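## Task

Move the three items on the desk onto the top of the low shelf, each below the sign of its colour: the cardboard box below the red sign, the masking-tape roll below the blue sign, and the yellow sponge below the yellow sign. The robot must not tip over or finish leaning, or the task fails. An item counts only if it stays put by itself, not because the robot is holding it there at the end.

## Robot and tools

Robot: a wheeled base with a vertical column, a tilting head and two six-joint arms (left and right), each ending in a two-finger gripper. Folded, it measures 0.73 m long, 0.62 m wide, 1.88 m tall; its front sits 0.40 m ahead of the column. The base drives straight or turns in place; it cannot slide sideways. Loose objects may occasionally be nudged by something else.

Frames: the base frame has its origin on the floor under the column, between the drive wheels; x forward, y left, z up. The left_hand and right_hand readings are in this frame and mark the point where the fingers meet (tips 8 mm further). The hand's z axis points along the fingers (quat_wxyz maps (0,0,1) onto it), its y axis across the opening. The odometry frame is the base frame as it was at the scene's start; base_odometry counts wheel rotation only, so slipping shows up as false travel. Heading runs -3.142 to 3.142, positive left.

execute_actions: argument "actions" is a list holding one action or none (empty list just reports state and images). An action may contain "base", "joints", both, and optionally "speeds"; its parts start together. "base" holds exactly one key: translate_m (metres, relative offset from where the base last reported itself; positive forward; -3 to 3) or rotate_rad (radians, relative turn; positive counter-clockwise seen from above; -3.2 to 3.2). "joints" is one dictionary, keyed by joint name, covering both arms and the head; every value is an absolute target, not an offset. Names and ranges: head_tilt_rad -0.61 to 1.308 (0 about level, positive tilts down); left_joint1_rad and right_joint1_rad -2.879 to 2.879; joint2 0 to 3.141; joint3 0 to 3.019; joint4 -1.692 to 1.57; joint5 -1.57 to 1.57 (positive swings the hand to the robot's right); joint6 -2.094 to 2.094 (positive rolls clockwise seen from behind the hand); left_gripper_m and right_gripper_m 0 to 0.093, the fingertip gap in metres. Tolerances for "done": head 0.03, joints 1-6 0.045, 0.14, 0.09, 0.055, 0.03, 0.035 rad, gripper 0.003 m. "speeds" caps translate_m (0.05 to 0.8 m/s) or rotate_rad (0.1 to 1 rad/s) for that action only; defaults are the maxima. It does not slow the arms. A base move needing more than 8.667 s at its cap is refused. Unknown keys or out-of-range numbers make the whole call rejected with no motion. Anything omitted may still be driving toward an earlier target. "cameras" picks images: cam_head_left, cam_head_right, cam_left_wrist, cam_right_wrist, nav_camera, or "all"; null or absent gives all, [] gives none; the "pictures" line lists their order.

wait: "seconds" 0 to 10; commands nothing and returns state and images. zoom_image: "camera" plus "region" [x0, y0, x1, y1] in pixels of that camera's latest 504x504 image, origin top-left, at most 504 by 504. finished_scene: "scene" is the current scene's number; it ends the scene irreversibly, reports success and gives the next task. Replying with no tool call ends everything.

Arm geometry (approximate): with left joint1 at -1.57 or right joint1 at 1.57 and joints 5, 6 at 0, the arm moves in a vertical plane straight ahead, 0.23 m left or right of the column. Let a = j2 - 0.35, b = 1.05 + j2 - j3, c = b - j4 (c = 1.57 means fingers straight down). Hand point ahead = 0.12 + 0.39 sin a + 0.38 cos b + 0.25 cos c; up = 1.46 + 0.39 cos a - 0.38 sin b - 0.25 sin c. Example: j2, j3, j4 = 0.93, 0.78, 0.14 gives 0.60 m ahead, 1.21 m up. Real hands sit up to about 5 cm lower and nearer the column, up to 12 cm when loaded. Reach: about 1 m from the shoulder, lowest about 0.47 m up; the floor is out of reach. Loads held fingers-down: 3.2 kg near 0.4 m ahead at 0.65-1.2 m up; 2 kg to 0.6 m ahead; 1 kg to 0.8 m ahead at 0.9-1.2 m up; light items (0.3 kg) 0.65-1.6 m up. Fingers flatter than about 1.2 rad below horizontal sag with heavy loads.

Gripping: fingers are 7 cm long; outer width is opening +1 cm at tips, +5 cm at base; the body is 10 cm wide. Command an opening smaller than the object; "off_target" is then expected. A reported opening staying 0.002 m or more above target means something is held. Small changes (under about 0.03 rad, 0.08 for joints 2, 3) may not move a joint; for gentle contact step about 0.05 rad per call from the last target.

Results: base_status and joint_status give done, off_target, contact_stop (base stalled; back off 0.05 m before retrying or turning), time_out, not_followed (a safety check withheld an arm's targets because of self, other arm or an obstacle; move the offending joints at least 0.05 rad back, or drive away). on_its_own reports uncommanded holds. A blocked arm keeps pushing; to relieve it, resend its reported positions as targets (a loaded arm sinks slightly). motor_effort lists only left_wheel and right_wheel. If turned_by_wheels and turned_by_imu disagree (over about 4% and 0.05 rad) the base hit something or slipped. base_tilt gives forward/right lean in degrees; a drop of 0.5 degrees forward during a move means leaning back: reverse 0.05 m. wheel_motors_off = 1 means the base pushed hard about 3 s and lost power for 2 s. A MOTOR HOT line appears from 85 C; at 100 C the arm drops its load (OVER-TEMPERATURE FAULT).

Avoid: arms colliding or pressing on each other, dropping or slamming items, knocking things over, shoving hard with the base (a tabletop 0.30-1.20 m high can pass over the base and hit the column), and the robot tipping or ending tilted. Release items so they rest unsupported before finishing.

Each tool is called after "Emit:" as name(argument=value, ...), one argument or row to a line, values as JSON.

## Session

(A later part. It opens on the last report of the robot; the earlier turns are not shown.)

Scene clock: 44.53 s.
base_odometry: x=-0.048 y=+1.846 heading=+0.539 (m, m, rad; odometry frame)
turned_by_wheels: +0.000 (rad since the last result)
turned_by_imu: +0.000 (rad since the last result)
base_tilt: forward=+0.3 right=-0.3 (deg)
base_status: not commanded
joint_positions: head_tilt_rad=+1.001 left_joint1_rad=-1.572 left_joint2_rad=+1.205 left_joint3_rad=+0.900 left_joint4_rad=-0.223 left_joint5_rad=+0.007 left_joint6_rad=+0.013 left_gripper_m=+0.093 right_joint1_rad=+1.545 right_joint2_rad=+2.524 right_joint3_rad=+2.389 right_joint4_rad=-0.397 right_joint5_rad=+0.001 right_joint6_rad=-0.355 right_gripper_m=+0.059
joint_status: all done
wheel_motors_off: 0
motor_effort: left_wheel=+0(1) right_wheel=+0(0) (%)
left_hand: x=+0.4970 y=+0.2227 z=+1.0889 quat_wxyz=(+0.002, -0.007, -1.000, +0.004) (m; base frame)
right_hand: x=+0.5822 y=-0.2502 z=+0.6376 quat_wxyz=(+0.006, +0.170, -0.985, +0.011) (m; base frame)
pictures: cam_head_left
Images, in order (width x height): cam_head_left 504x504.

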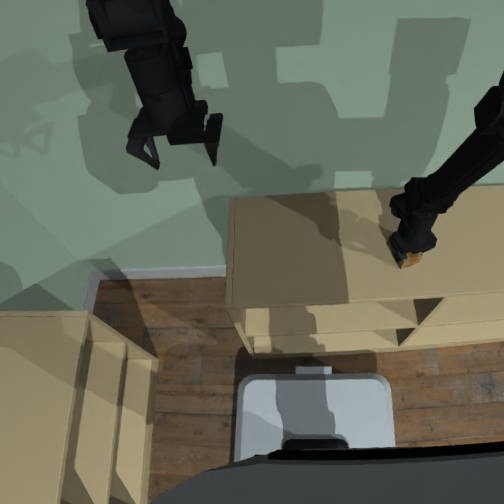

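Emit:
execute_actions(
  actions=[
    {"joints":{"right_gripper_m":0.093}},
  ],
  cameras=[],
)

Emit:
execute_actions(
  actions=[
    {"joints":{"right_joint2_rad":2.2,"right_joint3_rad":2.0,"right_joint4_rad":-0.33}},
  ],
  cameras=[],
)

Emit:
execute_actions(
  actions=[
    {"base":{"translate_m":-0.2},"joints":{"right_joint1_rad":1.57,"right_joint2_rad":1.8,"right_joint3_rad":1.6,"right_joint4_rad":-0.32}},
  ],
  cameras=["cam_head_left"],
)

Emit:
execute_actions(
  actions=[
    {"base":{"rotate_rad":-1.45},"joints":{"head_tilt_rad":0.9}},
  ],
  cameras=[],
)

Emit:
execute_actions(
  actions=[
    {"base":{"translate_m":2.15}},
  ],
  cameras=["cam_head_left","cam_head_right"],
)

Scene clock: 45.50 s.
base_odometry: x=-0.048 y=+1.846 heading=+0.539 (m, m, rad; odometry frame)
turned_by_wheels: +0.000 (rad since the last result)
turned_by_imu: +0.000 (rad since the last result)
base_tilt: forward=+0.1 right=-0.2 (deg)
base_status: not commanded
joint_positions: head_tilt_rad=+1.001 left_joint1_rad=-1.572 left_joint2_rad=+1.205 left_joint3_rad=+0.900 left_joint4_rad=-0.223 left_joint5_rad=+0.007 left_joint6_rad=+0.013 left_gripper_m=+0.093 right_joint1_rad=+1.545 right_joint2_rad=+2.524 right_joint3_rad=+2.389 right_joint4_rad=-0.397 right_joint5_rad=+0.001 right_joint6_rad=-0.355 right_gripper_m=+0.093
joint_status: all done
wheel_motors_off: 0
motor_effort: left_wheel=+0(0) right_wheel=+0(0) (%)
left_hand: x=+0.4970 y=+0.2227 z=+1.0889 quat_wxyz=(+0.002, -0.007, -1.000, +0.004) (m; base frame)
right_hand: x=+0.5822 y=-0.2502 z=+0.6376 quat_wxyz=(+0.006, +0.170, -0.985, +0.011) (m; base frame)
pictures: none
No camera images: the call's "cameras" was empty. Leave "cameras" out to get every camera's image.

Scene clock: 46.83 s.
base_odometry: x=-0.048 y=+1.846 heading=+0.539 (m, m, rad; odometry frame)
turned_by_wheels: +0.000 (rad since the last result)
turned_by_imu: +0.000 (rad since the last result)
base_tilt: forward=+0.3 right=-0.2 (deg)
base_status: not commanded
joint_positions: head_tilt_rad=+1.001 left_joint1_rad=-1.572 left_joint2_rad=+1.205 left_joint3_rad=+0.900 left_joint4_rad=-0.223 left_joint5_rad=+0.007 left_joint6_rad=+0.013 left_gripper_m=+0.093 right_joint1_rad=+1.545 right_joint2_rad=+2.180 right_joint3_rad=+2.009 right_joint4_rad=-0.332 right_joint5_rad=+0.001 right_joint6_rad=-0.355 right_gripper_m=+0.093
joint_status: all done
wheel_motors_off: 0
motor_effort: left_wheel=+1(1) right_wheel=+0(0) (%)
left_hand: x=+0.4970 y=+0.2227 z=+1.0889 quat_wxyz=(+0.002, -0.007, -1.000, +0.004) (m; base frame)
right_hand: x=+0.6323 y=-0.2483 z=+0.7522 quat_wxyz=(-0.008, +0.170, -0.985, +0.013) (m; base frame)
pictures: none
No camera images: the call's "cameras" was empty. Leave "cameras" out to get every camera's image.

Scene clock: 48.67 s.
base_odometry: x=-0.219 y=+1.743 heading=+0.539 (m, m, rad; odometry frame)
turned_by_wheels: -0.001 (rad since the last result)
turned_by_imu: -0.001 (rad since the last result)
base_tilt: forward=+0.4 right=-0.3 (deg)
base_status: done
joint_positions: head_tilt_rad=+1.001 left_joint1_rad=-1.572 left_joint2_rad=+1.204 left_joint3_rad=+0.899 left_joint4_rad=-0.223 left_joint5_rad=+0.007 left_joint6_rad=+0.013 left_gripper_m=+0.093 right_joint1_rad=+1.558 right_joint2_rad=+1.784 right_joint3_rad=+1.603 right_joint4_rad=-0.321 right_joint5_rad=+0.001 right_joint6_rad=-0.355 right_gripper_m=+0.093
joint_status: all done
wheel_motors_off: 0
motor_effort: left_wheel=-1(34) right_wheel=+1(35) (%)
left_hand: x=+0.4965 y=+0.2227 z=+1.0892 quat_wxyz=(+0.002, -0.007, -1.000, +0.004) (m; base frame)
right_hand: x=+0.6389 y=-0.2352 z=+0.9015 quat_wxyz=(-0.010, +0.173, -0.985, +0.008) (m; base frame)
pictures: cam_head_left
Images, in order (width x height): cam_head_left 504x504.

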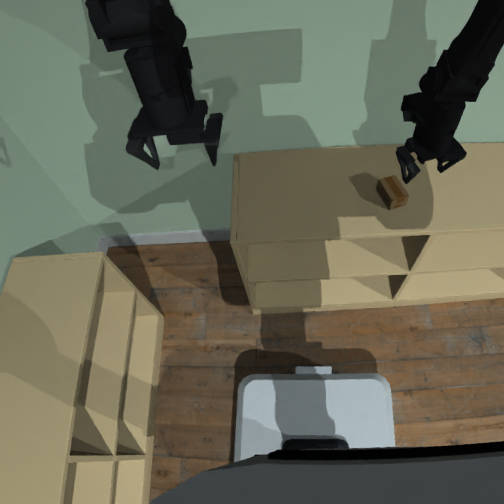

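Scene clock: 51.70 s.
base_odometry: x=-0.219 y=+1.743 heading=-0.910 (m, m, rad; odometry frame)
turned_by_wheels: -1.449 (rad since the last result)
turned_by_imu: -1.454 (rad since the last result)
base_tilt: forward=+0.3 right=-0.3 (deg)
base_status: done
joint_positions: head_tilt_rad=+0.915 left_joint1_rad=-1.572 left_joint2_rad=+1.204 left_joint3_rad=+0.899 left_joint4_rad=-0.223 left_joint5_rad=+0.007 left_joint6_rad=+0.013 left_gripper_m=+0.093 right_joint1_rad=+1.568 right_joint2_rad=+1.784 right_joint3_rad=+1.603 right_joint4_rad=-0.321 right_joint5_rad=+0.001 right_joint6_rad=-0.355 right_gripper_m=+0.093
joint_status: all done
wheel_motors_off: 0
motor_effort: left_wheel=+5(46) right_wheel=-6(53) (%)
left_hand: x=+0.4965 y=+0.2227 z=+1.0892 quat_wxyz=(+0.002, -0.007, -1.000, +0.004) (m; base frame)
right_hand: x=+0.6389 y=-0.2277 z=+0.9015 quat_wxyz=(-0.010, +0.176, -0.984, +0.004) (m; base frame)
pictures: none
No camera images: the call's "cameras" was empty. Leave "cameras" out to get every camera's image.

Scene clock: 56.40 s.
base_odometry: x=+1.099 y=+0.045 heading=-0.911 (m, m, rad; odometry frame)
turned_by_wheels: +0.000 (rad since the last result)
turned_by_imu: -0.004 (rad since the last result)
base_tilt: forward=+0.4 right=-0.2 (deg)
base_status: done
joint_positions: head_tilt_rad=+0.914 left_joint1_rad=-1.572 left_joint2_rad=+1.203 left_joint3_rad=+0.899 left_joint4_rad=-0.223 left_joint5_rad=+0.007 left_joint6_rad=+0.013 left_gripper_m=+0.093 right_joint1_rad=+1.568 right_joint2_rad=+1.785 right_joint3_rad=+1.603 right_joint4_rad=-0.321 right_joint5_rad=+0.001 right_joint6_rad=-0.355 right_gripper_m=+0.093
joint_status: not commanded
wheel_motors_off: 0
motor_effort: left_wheel=+0(58) right_wheel=+1(51) (%)
left_hand: x=+0.4967 y=+0.2227 z=+1.0893 quat_wxyz=(+0.002, -0.007, -1.000, +0.004) (m; base frame)
right_hand: x=+0.6383 y=-0.2277 z=+0.9009 quat_wxyz=(-0.010, +0.176, -0.984, +0.004) (m; base frame)
pictures: cam_head_left, cam_head_right
Images, in order (width x height): cam_head_left 504x504, cam_head_right 504x504.

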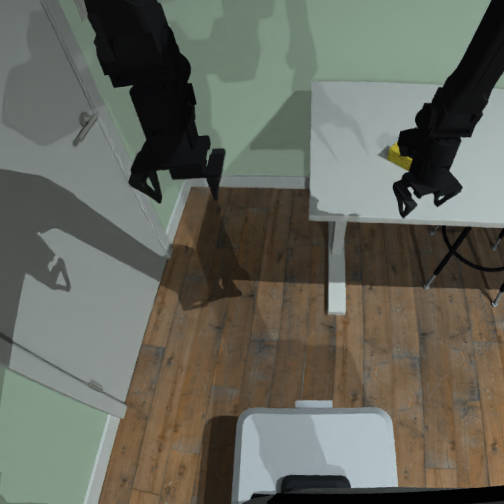

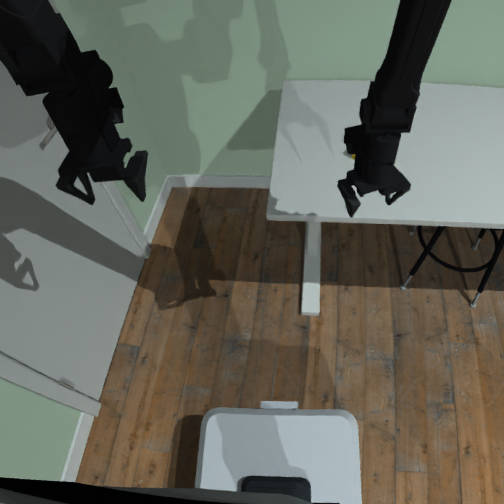

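Emit:
execute_actions(
  actions=[
    {"base":{"rotate_rad":-0.07}},
  ],
  cameras=[],
)

Emit:
execute_actions(
  actions=[
    {"base":{"translate_m":0.29},"joints":{"right_joint2_rad":1.985,"right_joint3_rad":1.96,"right_joint4_rad":-0.495,"right_joint6_rad":-0.95}},
  ],
  cameras=["cam_head_right","cam_right_wrist"],
)

Scene clock: 57.73 s.
base_odometry: x=+1.100 y=+0.045 heading=-0.979 (m, m, rad; odometry frame)
turned_by_wheels: -0.068 (rad since the last result)
turned_by_imu: -0.067 (rad since the last result)
base_tilt: forward=+0.3 right=-0.3 (deg)
base_status: done
joint_positions: head_tilt_rad=+0.914 left_joint1_rad=-1.572 left_joint2_rad=+1.203 left_joint3_rad=+0.899 left_joint4_rad=-0.223 left_joint5_rad=+0.007 left_joint6_rad=+0.013 left_gripper_m=+0.093 right_joint1_rad=+1.567 right_joint2_rad=+1.785 right_joint3_rad=+1.603 right_joint4_rad=-0.321 right_joint5_rad=+0.001 right_joint6_rad=-0.355 right_gripper_m=+0.093
joint_status: not commanded
wheel_motors_off: 0
motor_effort: left_wheel=+1(49) right_wheel=-1(53) (%)
left_hand: x=+0.4967 y=+0.2229 z=+1.0893 quat_wxyz=(+0.002, -0.006, -1.000, +0.004) (m; base frame)
right_hand: x=+0.6383 y=-0.2283 z=+0.9009 quat_wxyz=(-0.010, +0.176, -0.984, +0.004) (m; base frame)
pictures: none
No camera images: the call's "cameras" was empty. Leave "cameras" out to get every camera's image.

Scene clock: 59.80 s.
base_odometry: x=+1.261 y=-0.196 heading=-0.979 (m, m, rad; odometry frame)
turned_by_wheels: +0.000 (rad since the last result)
turned_by_imu: -0.001 (rad since the last result)
base_tilt: forward=+0.3 right=-0.3 (deg)
base_status: done
joint_positions: head_tilt_rad=+0.913 left_joint1_rad=-1.572 left_joint2_rad=+1.202 left_joint3_rad=+0.900 left_joint4_rad=-0.223 left_joint5_rad=+0.007 left_joint6_rad=+0.013 left_gripper_m=+0.093 right_joint1_rad=+1.567 right_joint2_rad=+1.987 right_joint3_rad=+1.945 right_joint4_rad=-0.494 right_joint5_rad=+0.001 right_joint6_rad=-0.934 right_gripper_m=+0.093
joint_status: all done
wheel_motors_off: 0
motor_effort: left_wheel=-1(45) right_wheel=+1(59) (%)
left_hand: x=+0.4979 y=+0.2229 z=+1.0900 quat_wxyz=(+0.001, -0.006, -1.000, +0.004) (m; base frame)
right_hand: x=+0.6814 y=-0.2285 z=+0.8448 quat_wxyz=(+0.007, +0.449, -0.893, -0.001) (m; base frame)
pictures: cam_head_right, cam_right_wrist
Images, in order (width x height): cam_head_right 504x504, cam_right_wrist 504x504.

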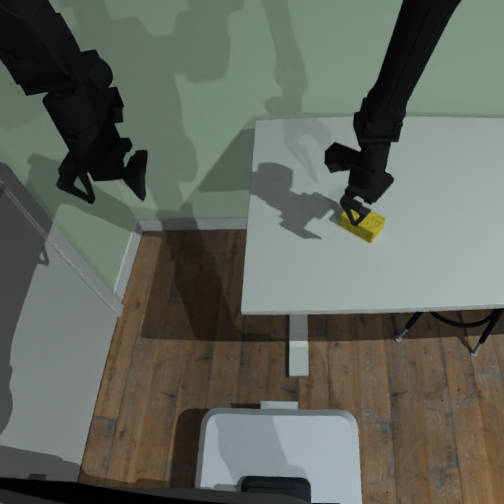

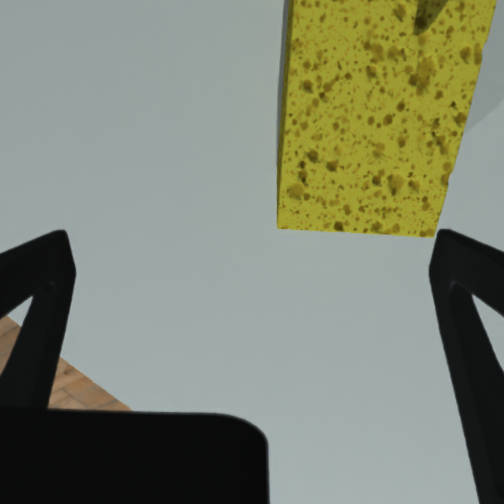

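Emit:
execute_actions(
  actions=[
    {"base":{"translate_m":0.05},"joints":{"right_joint2_rad":2.14,"right_joint3_rad":2.145,"right_joint4_rad":-0.525,"right_joint6_rad":-0.87}},
  ],
  cameras=["cam_right_wrist"],
)

Scene clock: 61.13 s.
base_odometry: x=+1.289 y=-0.238 heading=-0.979 (m, m, rad; odometry frame)
turned_by_wheels: +0.000 (rad since the last result)
turned_by_imu: +0.000 (rad since the last result)
base_tilt: forward=+0.3 right=-0.4 (deg)
base_status: done
joint_positions: head_tilt_rad=+0.913 left_joint1_rad=-1.572 left_joint2_rad=+1.201 left_joint3_rad=+0.899 left_joint4_rad=-0.223 left_joint5_rad=+0.007 left_joint6_rad=+0.013 left_gripper_m=+0.093 right_joint1_rad=+1.567 right_joint2_rad=+2.127 right_joint3_rad=+2.115 right_joint4_rad=-0.523 right_joint5_rad=+0.001 right_joint6_rad=-0.881 right_gripper_m=+0.093
joint_status: all done
wheel_motors_off: 0
motor_effort: left_wheel=+0(31) right_wheel=+0(36) (%)
left_hand: x=+0.4978 y=+0.2229 z=+1.0901 quat_wxyz=(+0.001, -0.006, -1.000, +0.004) (m; base frame)
right_hand: x=+0.6847 y=-0.2287 z=+0.7973 quat_wxyz=(+0.006, +0.426, -0.905, +0.000) (m; base frame)
pictures: cam_right_wrist
Images, in order (width x height): cam_right_wrist 504x504.

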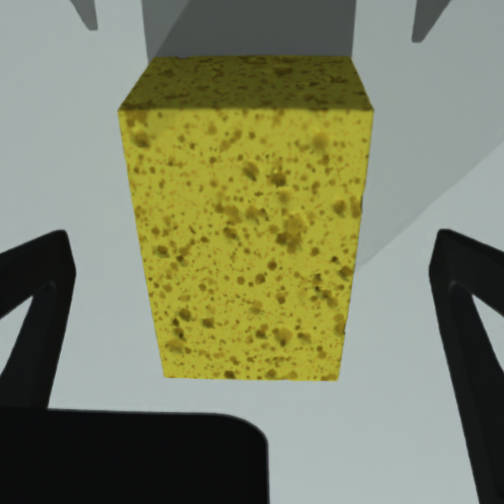

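Emit:
execute_actions(
  actions=[
    {"joints":{"right_joint2_rad":2.265,"right_joint3_rad":2.28,"right_joint4_rad":-0.54}},
  ],
  cameras=["cam_right_wrist"],
)

Emit:
execute_actions(
  actions=[
    {"joints":{"right_gripper_m":0.04}},
  ],
  cameras=["cam_right_wrist"],
)

Scene clock: 62.33 s.
base_odometry: x=+1.289 y=-0.238 heading=-0.979 (m, m, rad; odometry frame)
turned_by_wheels: +0.000 (rad since the last result)
turned_by_imu: +0.000 (rad since the last result)
base_tilt: forward=+0.4 right=-0.3 (deg)
base_status: not commanded
joint_positions: head_tilt_rad=+0.913 left_joint1_rad=-1.572 left_joint2_rad=+1.201 left_joint3_rad=+0.899 left_joint4_rad=-0.223 left_joint5_rad=+0.007 left_joint6_rad=+0.013 left_gripper_m=+0.093 right_joint1_rad=+1.567 right_joint2_rad=+2.259 right_joint3_rad=+2.253 right_joint4_rad=-0.535 right_joint5_rad=+0.001 right_joint6_rad=-0.881 right_gripper_m=+0.093
joint_status: all done
wheel_motors_off: 0
motor_effort: left_wheel=-1(1) right_wheel=+1(1) (%)
left_hand: x=+0.4978 y=+0.2229 z=+1.0901 quat_wxyz=(+0.001, -0.006, -1.000, +0.004) (m; base frame)
right_hand: x=+0.6712 y=-0.2288 z=+0.7495 quat_wxyz=(+0.009, +0.426, -0.905, -0.002) (m; base frame)
pictures: cam_right_wrist
Images, in order (width x height): cam_right_wrist 504x504.

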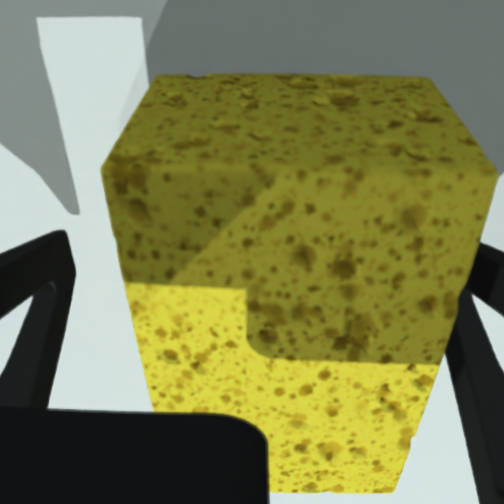

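Scene clock: 62.93 s.
base_odometry: x=+1.289 y=-0.238 heading=-0.979 (m, m, rad; odometry frame)
turned_by_wheels: +0.000 (rad since the last result)
turned_by_imu: +0.000 (rad since the last result)
base_tilt: forward=+0.4 right=-0.3 (deg)
base_status: not commanded
joint_positions: head_tilt_rad=+0.913 left_joint1_rad=-1.572 left_joint2_rad=+1.201 left_joint3_rad=+0.899 left_joint4_rad=-0.223 left_joint5_rad=+0.007 left_joint6_rad=+0.013 left_gripper_m=+0.093 right_joint1_rad=+1.567 right_joint2_rad=+2.259 right_joint3_rad=+2.253 right_joint4_rad=-0.535 right_joint5_rad=+0.001 right_joint6_rad=-0.881 right_gripper_m=+0.059
joint_status: right_gripper_m off_target (ended at +0.059, target +0.040)
wheel_motors_off: 0
motor_effort: left_wheel=+0(0) right_wheel=+0(0) (%)
left_hand: x=+0.4978 y=+0.2229 z=+1.0901 quat_wxyz=(+0.001, -0.006, -1.000, +0.004) (m; base frame)
right_hand: x=+0.6712 y=-0.2288 z=+0.7495 quat_wxyz=(+0.009, +0.426, -0.905, -0.002) (m; base frame)
pictures: cam_right_wrist
Images, in order (width x height): cam_right_wrist 504x504.

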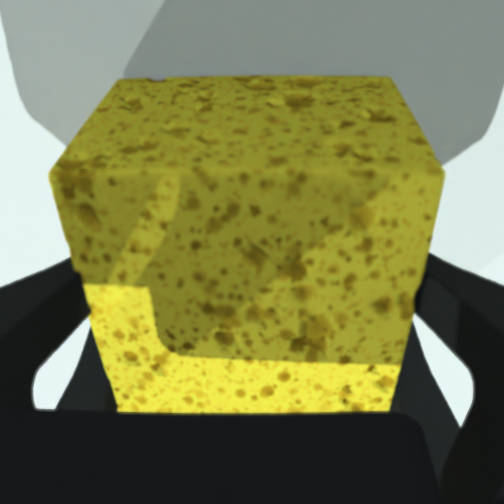

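Emit:
execute_actions(
  actions=[
    {"base":{"translate_m":-0.2},"joints":{"right_joint2_rad":1.8,"right_joint3_rad":1.7,"right_joint4_rad":-0.42}},
  ],
  cameras=[],
)

Emit:
execute_actions(
  actions=[
    {"base":{"rotate_rad":-2.32},"joints":{"head_tilt_rad":1.0}},
  ],
  cameras=["nav_camera"],
)

Emit:
execute_actions(
  actions=[
    {"base":{"translate_m":2.35},"joints":{"right_joint2_rad":2.35,"right_joint3_rad":2.2,"right_joint4_rad":-0.37,"right_joint6_rad":0}},
  ],
  cameras=["cam_head_left"],
)

Emit:
execute_actions(
  actions=[
    {"base":{"rotate_rad":0.8}},
  ],
  cameras=["cam_head_left"],
)

Scene clock: 65.07 s.
base_odometry: x=+1.178 y=-0.072 heading=-0.977 (m, m, rad; odometry frame)
turned_by_wheels: +0.002 (rad since the last result)
turned_by_imu: +0.003 (rad since the last result)
base_tilt: forward=+0.4 right=-0.3 (deg)
base_status: done
joint_positions: head_tilt_rad=+0.913 left_joint1_rad=-1.572 left_joint2_rad=+1.200 left_joint3_rad=+0.899 left_joint4_rad=-0.223 left_joint5_rad=+0.007 left_joint6_rad=+0.013 left_gripper_m=+0.093 right_joint1_rad=+1.567 right_joint2_rad=+1.797 right_joint3_rad=+1.699 right_joint4_rad=-0.424 right_joint5_rad=+0.001 right_joint6_rad=-0.881 right_gripper_m=+0.059
joint_status: all done
wheel_motors_off: 0
motor_effort: left_wheel=+2(51) right_wheel=-2(38) (%)
left_hand: x=+0.4978 y=+0.2229 z=+1.0905 quat_wxyz=(+0.001, -0.006, -1.000, +0.004) (m; base frame)
right_hand: x=+0.6639 y=-0.2283 z=+0.9083 quat_wxyz=(+0.000, +0.426, -0.905, +0.002) (m; base frame)
pictures: none
No camera images: the call's "cameras" was empty. Leave "cameras" out to get every camera's image.

Scene clock: 68.97 s.
base_odometry: x=+1.178 y=-0.072 heading=+2.987 (m, m, rad; odometry frame)
turned_by_wheels: -2.319 (rad since the last result)
turned_by_imu: -2.329 (rad since the last result)
base_tilt: forward=+0.2 right=-0.2 (deg)
base_status: done
joint_positions: head_tilt_rad=+1.000 left_joint1_rad=-1.571 left_joint2_rad=+1.200 left_joint3_rad=+0.899 left_joint4_rad=-0.223 left_joint5_rad=+0.007 left_joint6_rad=+0.013 left_gripper_m=+0.093 right_joint1_rad=+1.568 right_joint2_rad=+1.797 right_joint3_rad=+1.699 right_joint4_rad=-0.424 right_joint5_rad=+0.001 right_joint6_rad=-0.881 right_gripper_m=+0.059
joint_status: all done
wheel_motors_off: 0
motor_effort: left_wheel=+6(50) right_wheel=-7(53) (%)
left_hand: x=+0.4978 y=+0.2231 z=+1.0905 quat_wxyz=(+0.001, -0.006, -1.000, +0.004) (m; base frame)
right_hand: x=+0.6639 y=-0.2280 z=+0.9083 quat_wxyz=(+0.000, +0.426, -0.905, +0.002) (m; base frame)
pictures: nav_camera
Images, in order (width x height): nav_camera 504x504.

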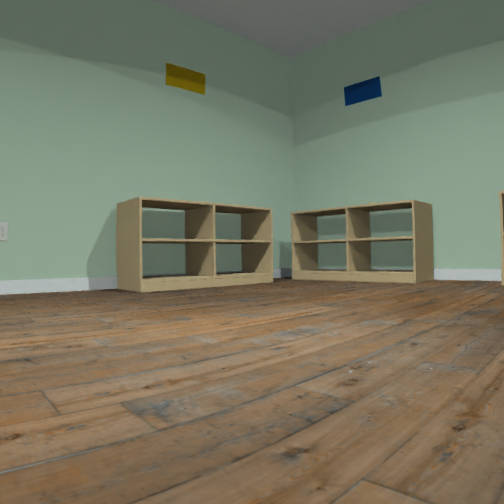

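Scene clock: 73.80 s.
base_odometry: x=-1.144 y=+0.290 heading=+2.987 (m, m, rad; odometry frame)
turned_by_wheels: +0.000 (rad since the last result)
turned_by_imu: -0.005 (rad since the last result)
base_tilt: forward=+0.3 right=-0.2 (deg)
base_status: done
joint_positions: head_tilt_rad=+1.001 left_joint1_rad=-1.571 left_joint2_rad=+1.200 left_joint3_rad=+0.899 left_joint4_rad=-0.223 left_joint5_rad=+0.007 left_joint6_rad=+0.013 left_gripper_m=+0.093 right_joint1_rad=+1.568 right_joint2_rad=+2.358 right_joint3_rad=+2.184 right_joint4_rad=-0.374 right_joint5_rad=+0.001 right_joint6_rad=-0.016 right_gripper_m=+0.059
joint_status: all done
wheel_motors_off: 0
motor_effort: left_wheel=+0(57) right_wheel=+1(49) (%)
left_hand: x=+0.4980 y=+0.2231 z=+1.0905 quat_wxyz=(+0.000, -0.006, -1.000, +0.004) (m; base frame)
right_hand: x=+0.5964 y=-0.2285 z=+0.6873 quat_wxyz=(+0.012, +0.007, -1.000, +0.002) (m; base frame)
pictures: cam_head_left
Images, in order (width x height): cam_head_left 504x504.

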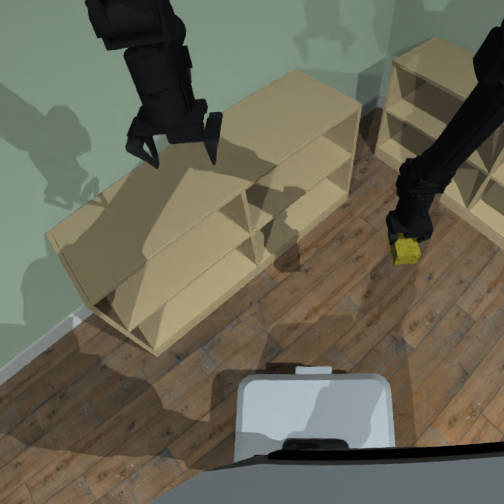

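Scene clock: 76.17 s.
base_odometry: x=-1.144 y=+0.290 heading=-2.497 (m, m, rad; odometry frame)
turned_by_wheels: +0.799 (rad since the last result)
turned_by_imu: +0.802 (rad since the last result)
base_tilt: forward=+0.3 right=-0.3 (deg)
base_status: done
joint_positions: head_tilt_rad=+1.001 left_joint1_rad=-1.571 left_joint2_rad=+1.200 left_joint3_rad=+0.899 left_joint4_rad=-0.223 left_joint5_rad=+0.007 left_joint6_rad=+0.013 left_gripper_m=+0.093 right_joint1_rad=+1.570 right_joint2_rad=+2.357 right_joint3_rad=+2.184 right_joint4_rad=-0.374 right_joint5_rad=+0.001 right_joint6_rad=-0.015 right_gripper_m=+0.059
joint_status: not commanded
wheel_motors_off: 0
motor_effort: left_wheel=-7(52) right_wheel=+7(38) (%)
left_hand: x=+0.4980 y=+0.2233 z=+1.0905 quat_wxyz=(+0.000, -0.006, -1.000, +0.003) (m; base frame)
right_hand: x=+0.5970 y=-0.2264 z=+0.6876 quat_wxyz=(+0.012, +0.008, -1.000, +0.001) (m; base frame)
pictures: cam_head_left
Images, in order (width x height): cam_head_left 504x504.

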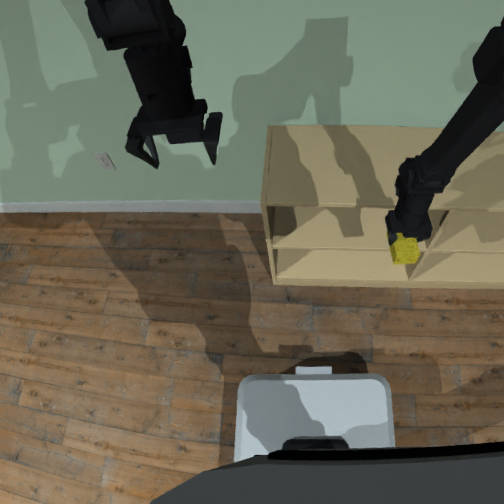

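Emit:
execute_actions(
  actions=[
    {"base":{"translate_m":0.35},"joints":{"right_joint2_rad":2.43,"right_joint3_rad":2.31,"right_joint4_rad":-0.4}},
  ],
  cameras=[],
)

Emit:
execute_actions(
  actions=[
    {"joints":{"right_joint2_rad":2.53,"right_joint3_rad":2.41}},
  ],
  cameras=[],
)

Emit:
execute_actions(
  actions=[
    {"joints":{"right_gripper_m":0.093}},
  ],
  cameras=[],
)

Emit:
execute_actions(
  actions=[
    {"joints":{"right_joint2_rad":2.1,"right_joint3_rad":1.87,"right_joint4_rad":-0.3}},
  ],
  cameras=["cam_head_left"],
)

Scene clock: 78.57 s.
base_odometry: x=-1.424 y=+0.080 heading=-2.497 (m, m, rad; odometry frame)
turned_by_wheels: +0.001 (rad since the last result)
turned_by_imu: +0.000 (rad since the last result)
base_tilt: forward=+0.3 right=-0.2 (deg)
base_status: done
joint_positions: head_tilt_rad=+1.001 left_joint1_rad=-1.571 left_joint2_rad=+1.199 left_joint3_rad=+0.901 left_joint4_rad=-0.223 left_joint5_rad=+0.007 left_joint6_rad=+0.013 left_gripper_m=+0.093 right_joint1_rad=+1.570 right_joint2_rad=+2.428 right_joint3_rad=+2.295 right_joint4_rad=-0.397 right_joint5_rad=+0.001 right_joint6_rad=-0.015 right_gripper_m=+0.059
joint_status: all done
wheel_motors_off: 0
motor_effort: left_wheel=+1(51) right_wheel=-1(59) (%)
left_hand: x=+0.4998 y=+0.2233 z=+1.0912 quat_wxyz=(-0.001, -0.006, -1.000, +0.003) (m; base frame)
right_hand: x=+0.6031 y=-0.2264 z=+0.6690 quat_wxyz=(+0.003, +0.008, -1.000, +0.001) (m; base frame)
pictures: none
No camera images: the call's "cameras" was empty. Leave "cameras" out to get every camera's image.

Scene clock: 79.43 s.
base_odometry: x=-1.424 y=+0.080 heading=-2.497 (m, m, rad; odometry frame)
turned_by_wheels: +0.000 (rad since the last result)
turned_by_imu: +0.000 (rad since the last result)
base_tilt: forward=+0.2 right=-0.2 (deg)
base_status: not commanded
joint_positions: head_tilt_rad=+1.001 left_joint1_rad=-1.571 left_joint2_rad=+1.199 left_joint3_rad=+0.901 left_joint4_rad=-0.223 left_joint5_rad=+0.007 left_joint6_rad=+0.013 left_gripper_m=+0.093 right_joint1_rad=+1.570 right_joint2_rad=+2.521 right_joint3_rad=+2.392 right_joint4_rad=-0.397 right_joint5_rad=+0.001 right_joint6_rad=-0.015 right_gripper_m=+0.059
joint_status: all done
wheel_motors_off: 0
motor_effort: left_wheel=+1(1) right_wheel=-1(1) (%)
left_hand: x=+0.4998 y=+0.2233 z=+1.0912 quat_wxyz=(-0.001, -0.006, -1.000, +0.003) (m; base frame)
right_hand: x=+0.5861 y=-0.2264 z=+0.6390 quat_wxyz=(+0.002, +0.008, -1.000, +0.001) (m; base frame)
pictures: none
No camera images: the call's "cameras" was empty. Leave "cameras" out to get every camera's image.

Scene clock: 80.03 s.
base_odometry: x=-1.424 y=+0.080 heading=-2.497 (m, m, rad; odometry frame)
turned_by_wheels: +0.000 (rad since the last result)
turned_by_imu: +0.000 (rad since the last result)
base_tilt: forward=+0.3 right=-0.2 (deg)
base_status: not commanded
joint_positions: head_tilt_rad=+1.001 left_joint1_rad=-1.571 left_joint2_rad=+1.199 left_joint3_rad=+0.901 left_joint4_rad=-0.223 left_joint5_rad=+0.007 left_joint6_rad=+0.013 left_gripper_m=+0.093 right_joint1_rad=+1.570 right_joint2_rad=+2.521 right_joint3_rad=+2.392 right_joint4_rad=-0.397 right_joint5_rad=+0.001 right_joint6_rad=-0.015 right_gripper_m=+0.093
joint_status: all done
wheel_motors_off: 0
motor_effort: left_wheel=+1(1) right_wheel=-1(1) (%)
left_hand: x=+0.4998 y=+0.2233 z=+1.0912 quat_wxyz=(-0.001, -0.006, -1.000, +0.003) (m; base frame)
right_hand: x=+0.5861 y=-0.2264 z=+0.6390 quat_wxyz=(+0.002, +0.008, -1.000, +0.001) (m; base frame)
pictures: none
No camera images: the call's "cameras" was empty. Leave "cameras" out to get every camera's image.

Scene clock: 81.47 s.
base_odometry: x=-1.424 y=+0.080 heading=-2.497 (m, m, rad; odometry frame)
turned_by_wheels: +0.000 (rad since the last result)
turned_by_imu: +0.000 (rad since the last result)
base_tilt: forward=+0.3 right=-0.3 (deg)
base_status: not commanded
joint_positions: head_tilt_rad=+1.001 left_joint1_rad=-1.571 left_joint2_rad=+1.199 left_joint3_rad=+0.901 left_joint4_rad=-0.223 left_joint5_rad=+0.007 left_joint6_rad=+0.013 left_gripper_m=+0.093 right_joint1_rad=+1.570 right_joint2_rad=+2.087 right_joint3_rad=+1.876 right_joint4_rad=-0.301 right_joint5_rad=+0.001 right_joint6_rad=-0.015 right_gripper_m=+0.093
joint_status: all done
wheel_motors_off: 0
motor_effort: left_wheel=+1(1) right_wheel=+0(1) (%)
left_hand: x=+0.4998 y=+0.2233 z=+1.0912 quat_wxyz=(-0.001, -0.006, -1.000, +0.003) (m; base frame)
right_hand: x=+0.6236 y=-0.2263 z=+0.7819 quat_wxyz=(-0.006, +0.008, -1.000, +0.001) (m; base frame)
pictures: cam_head_left
Images, in order (width x height): cam_head_left 504x504.

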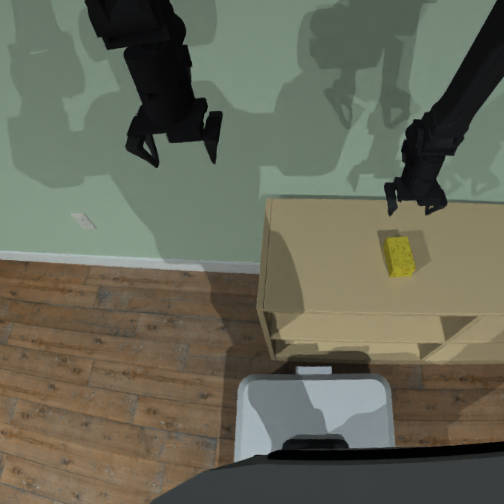

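Emit:
finished_scene(
  scene=2,
)

The scene is finished: the task was done.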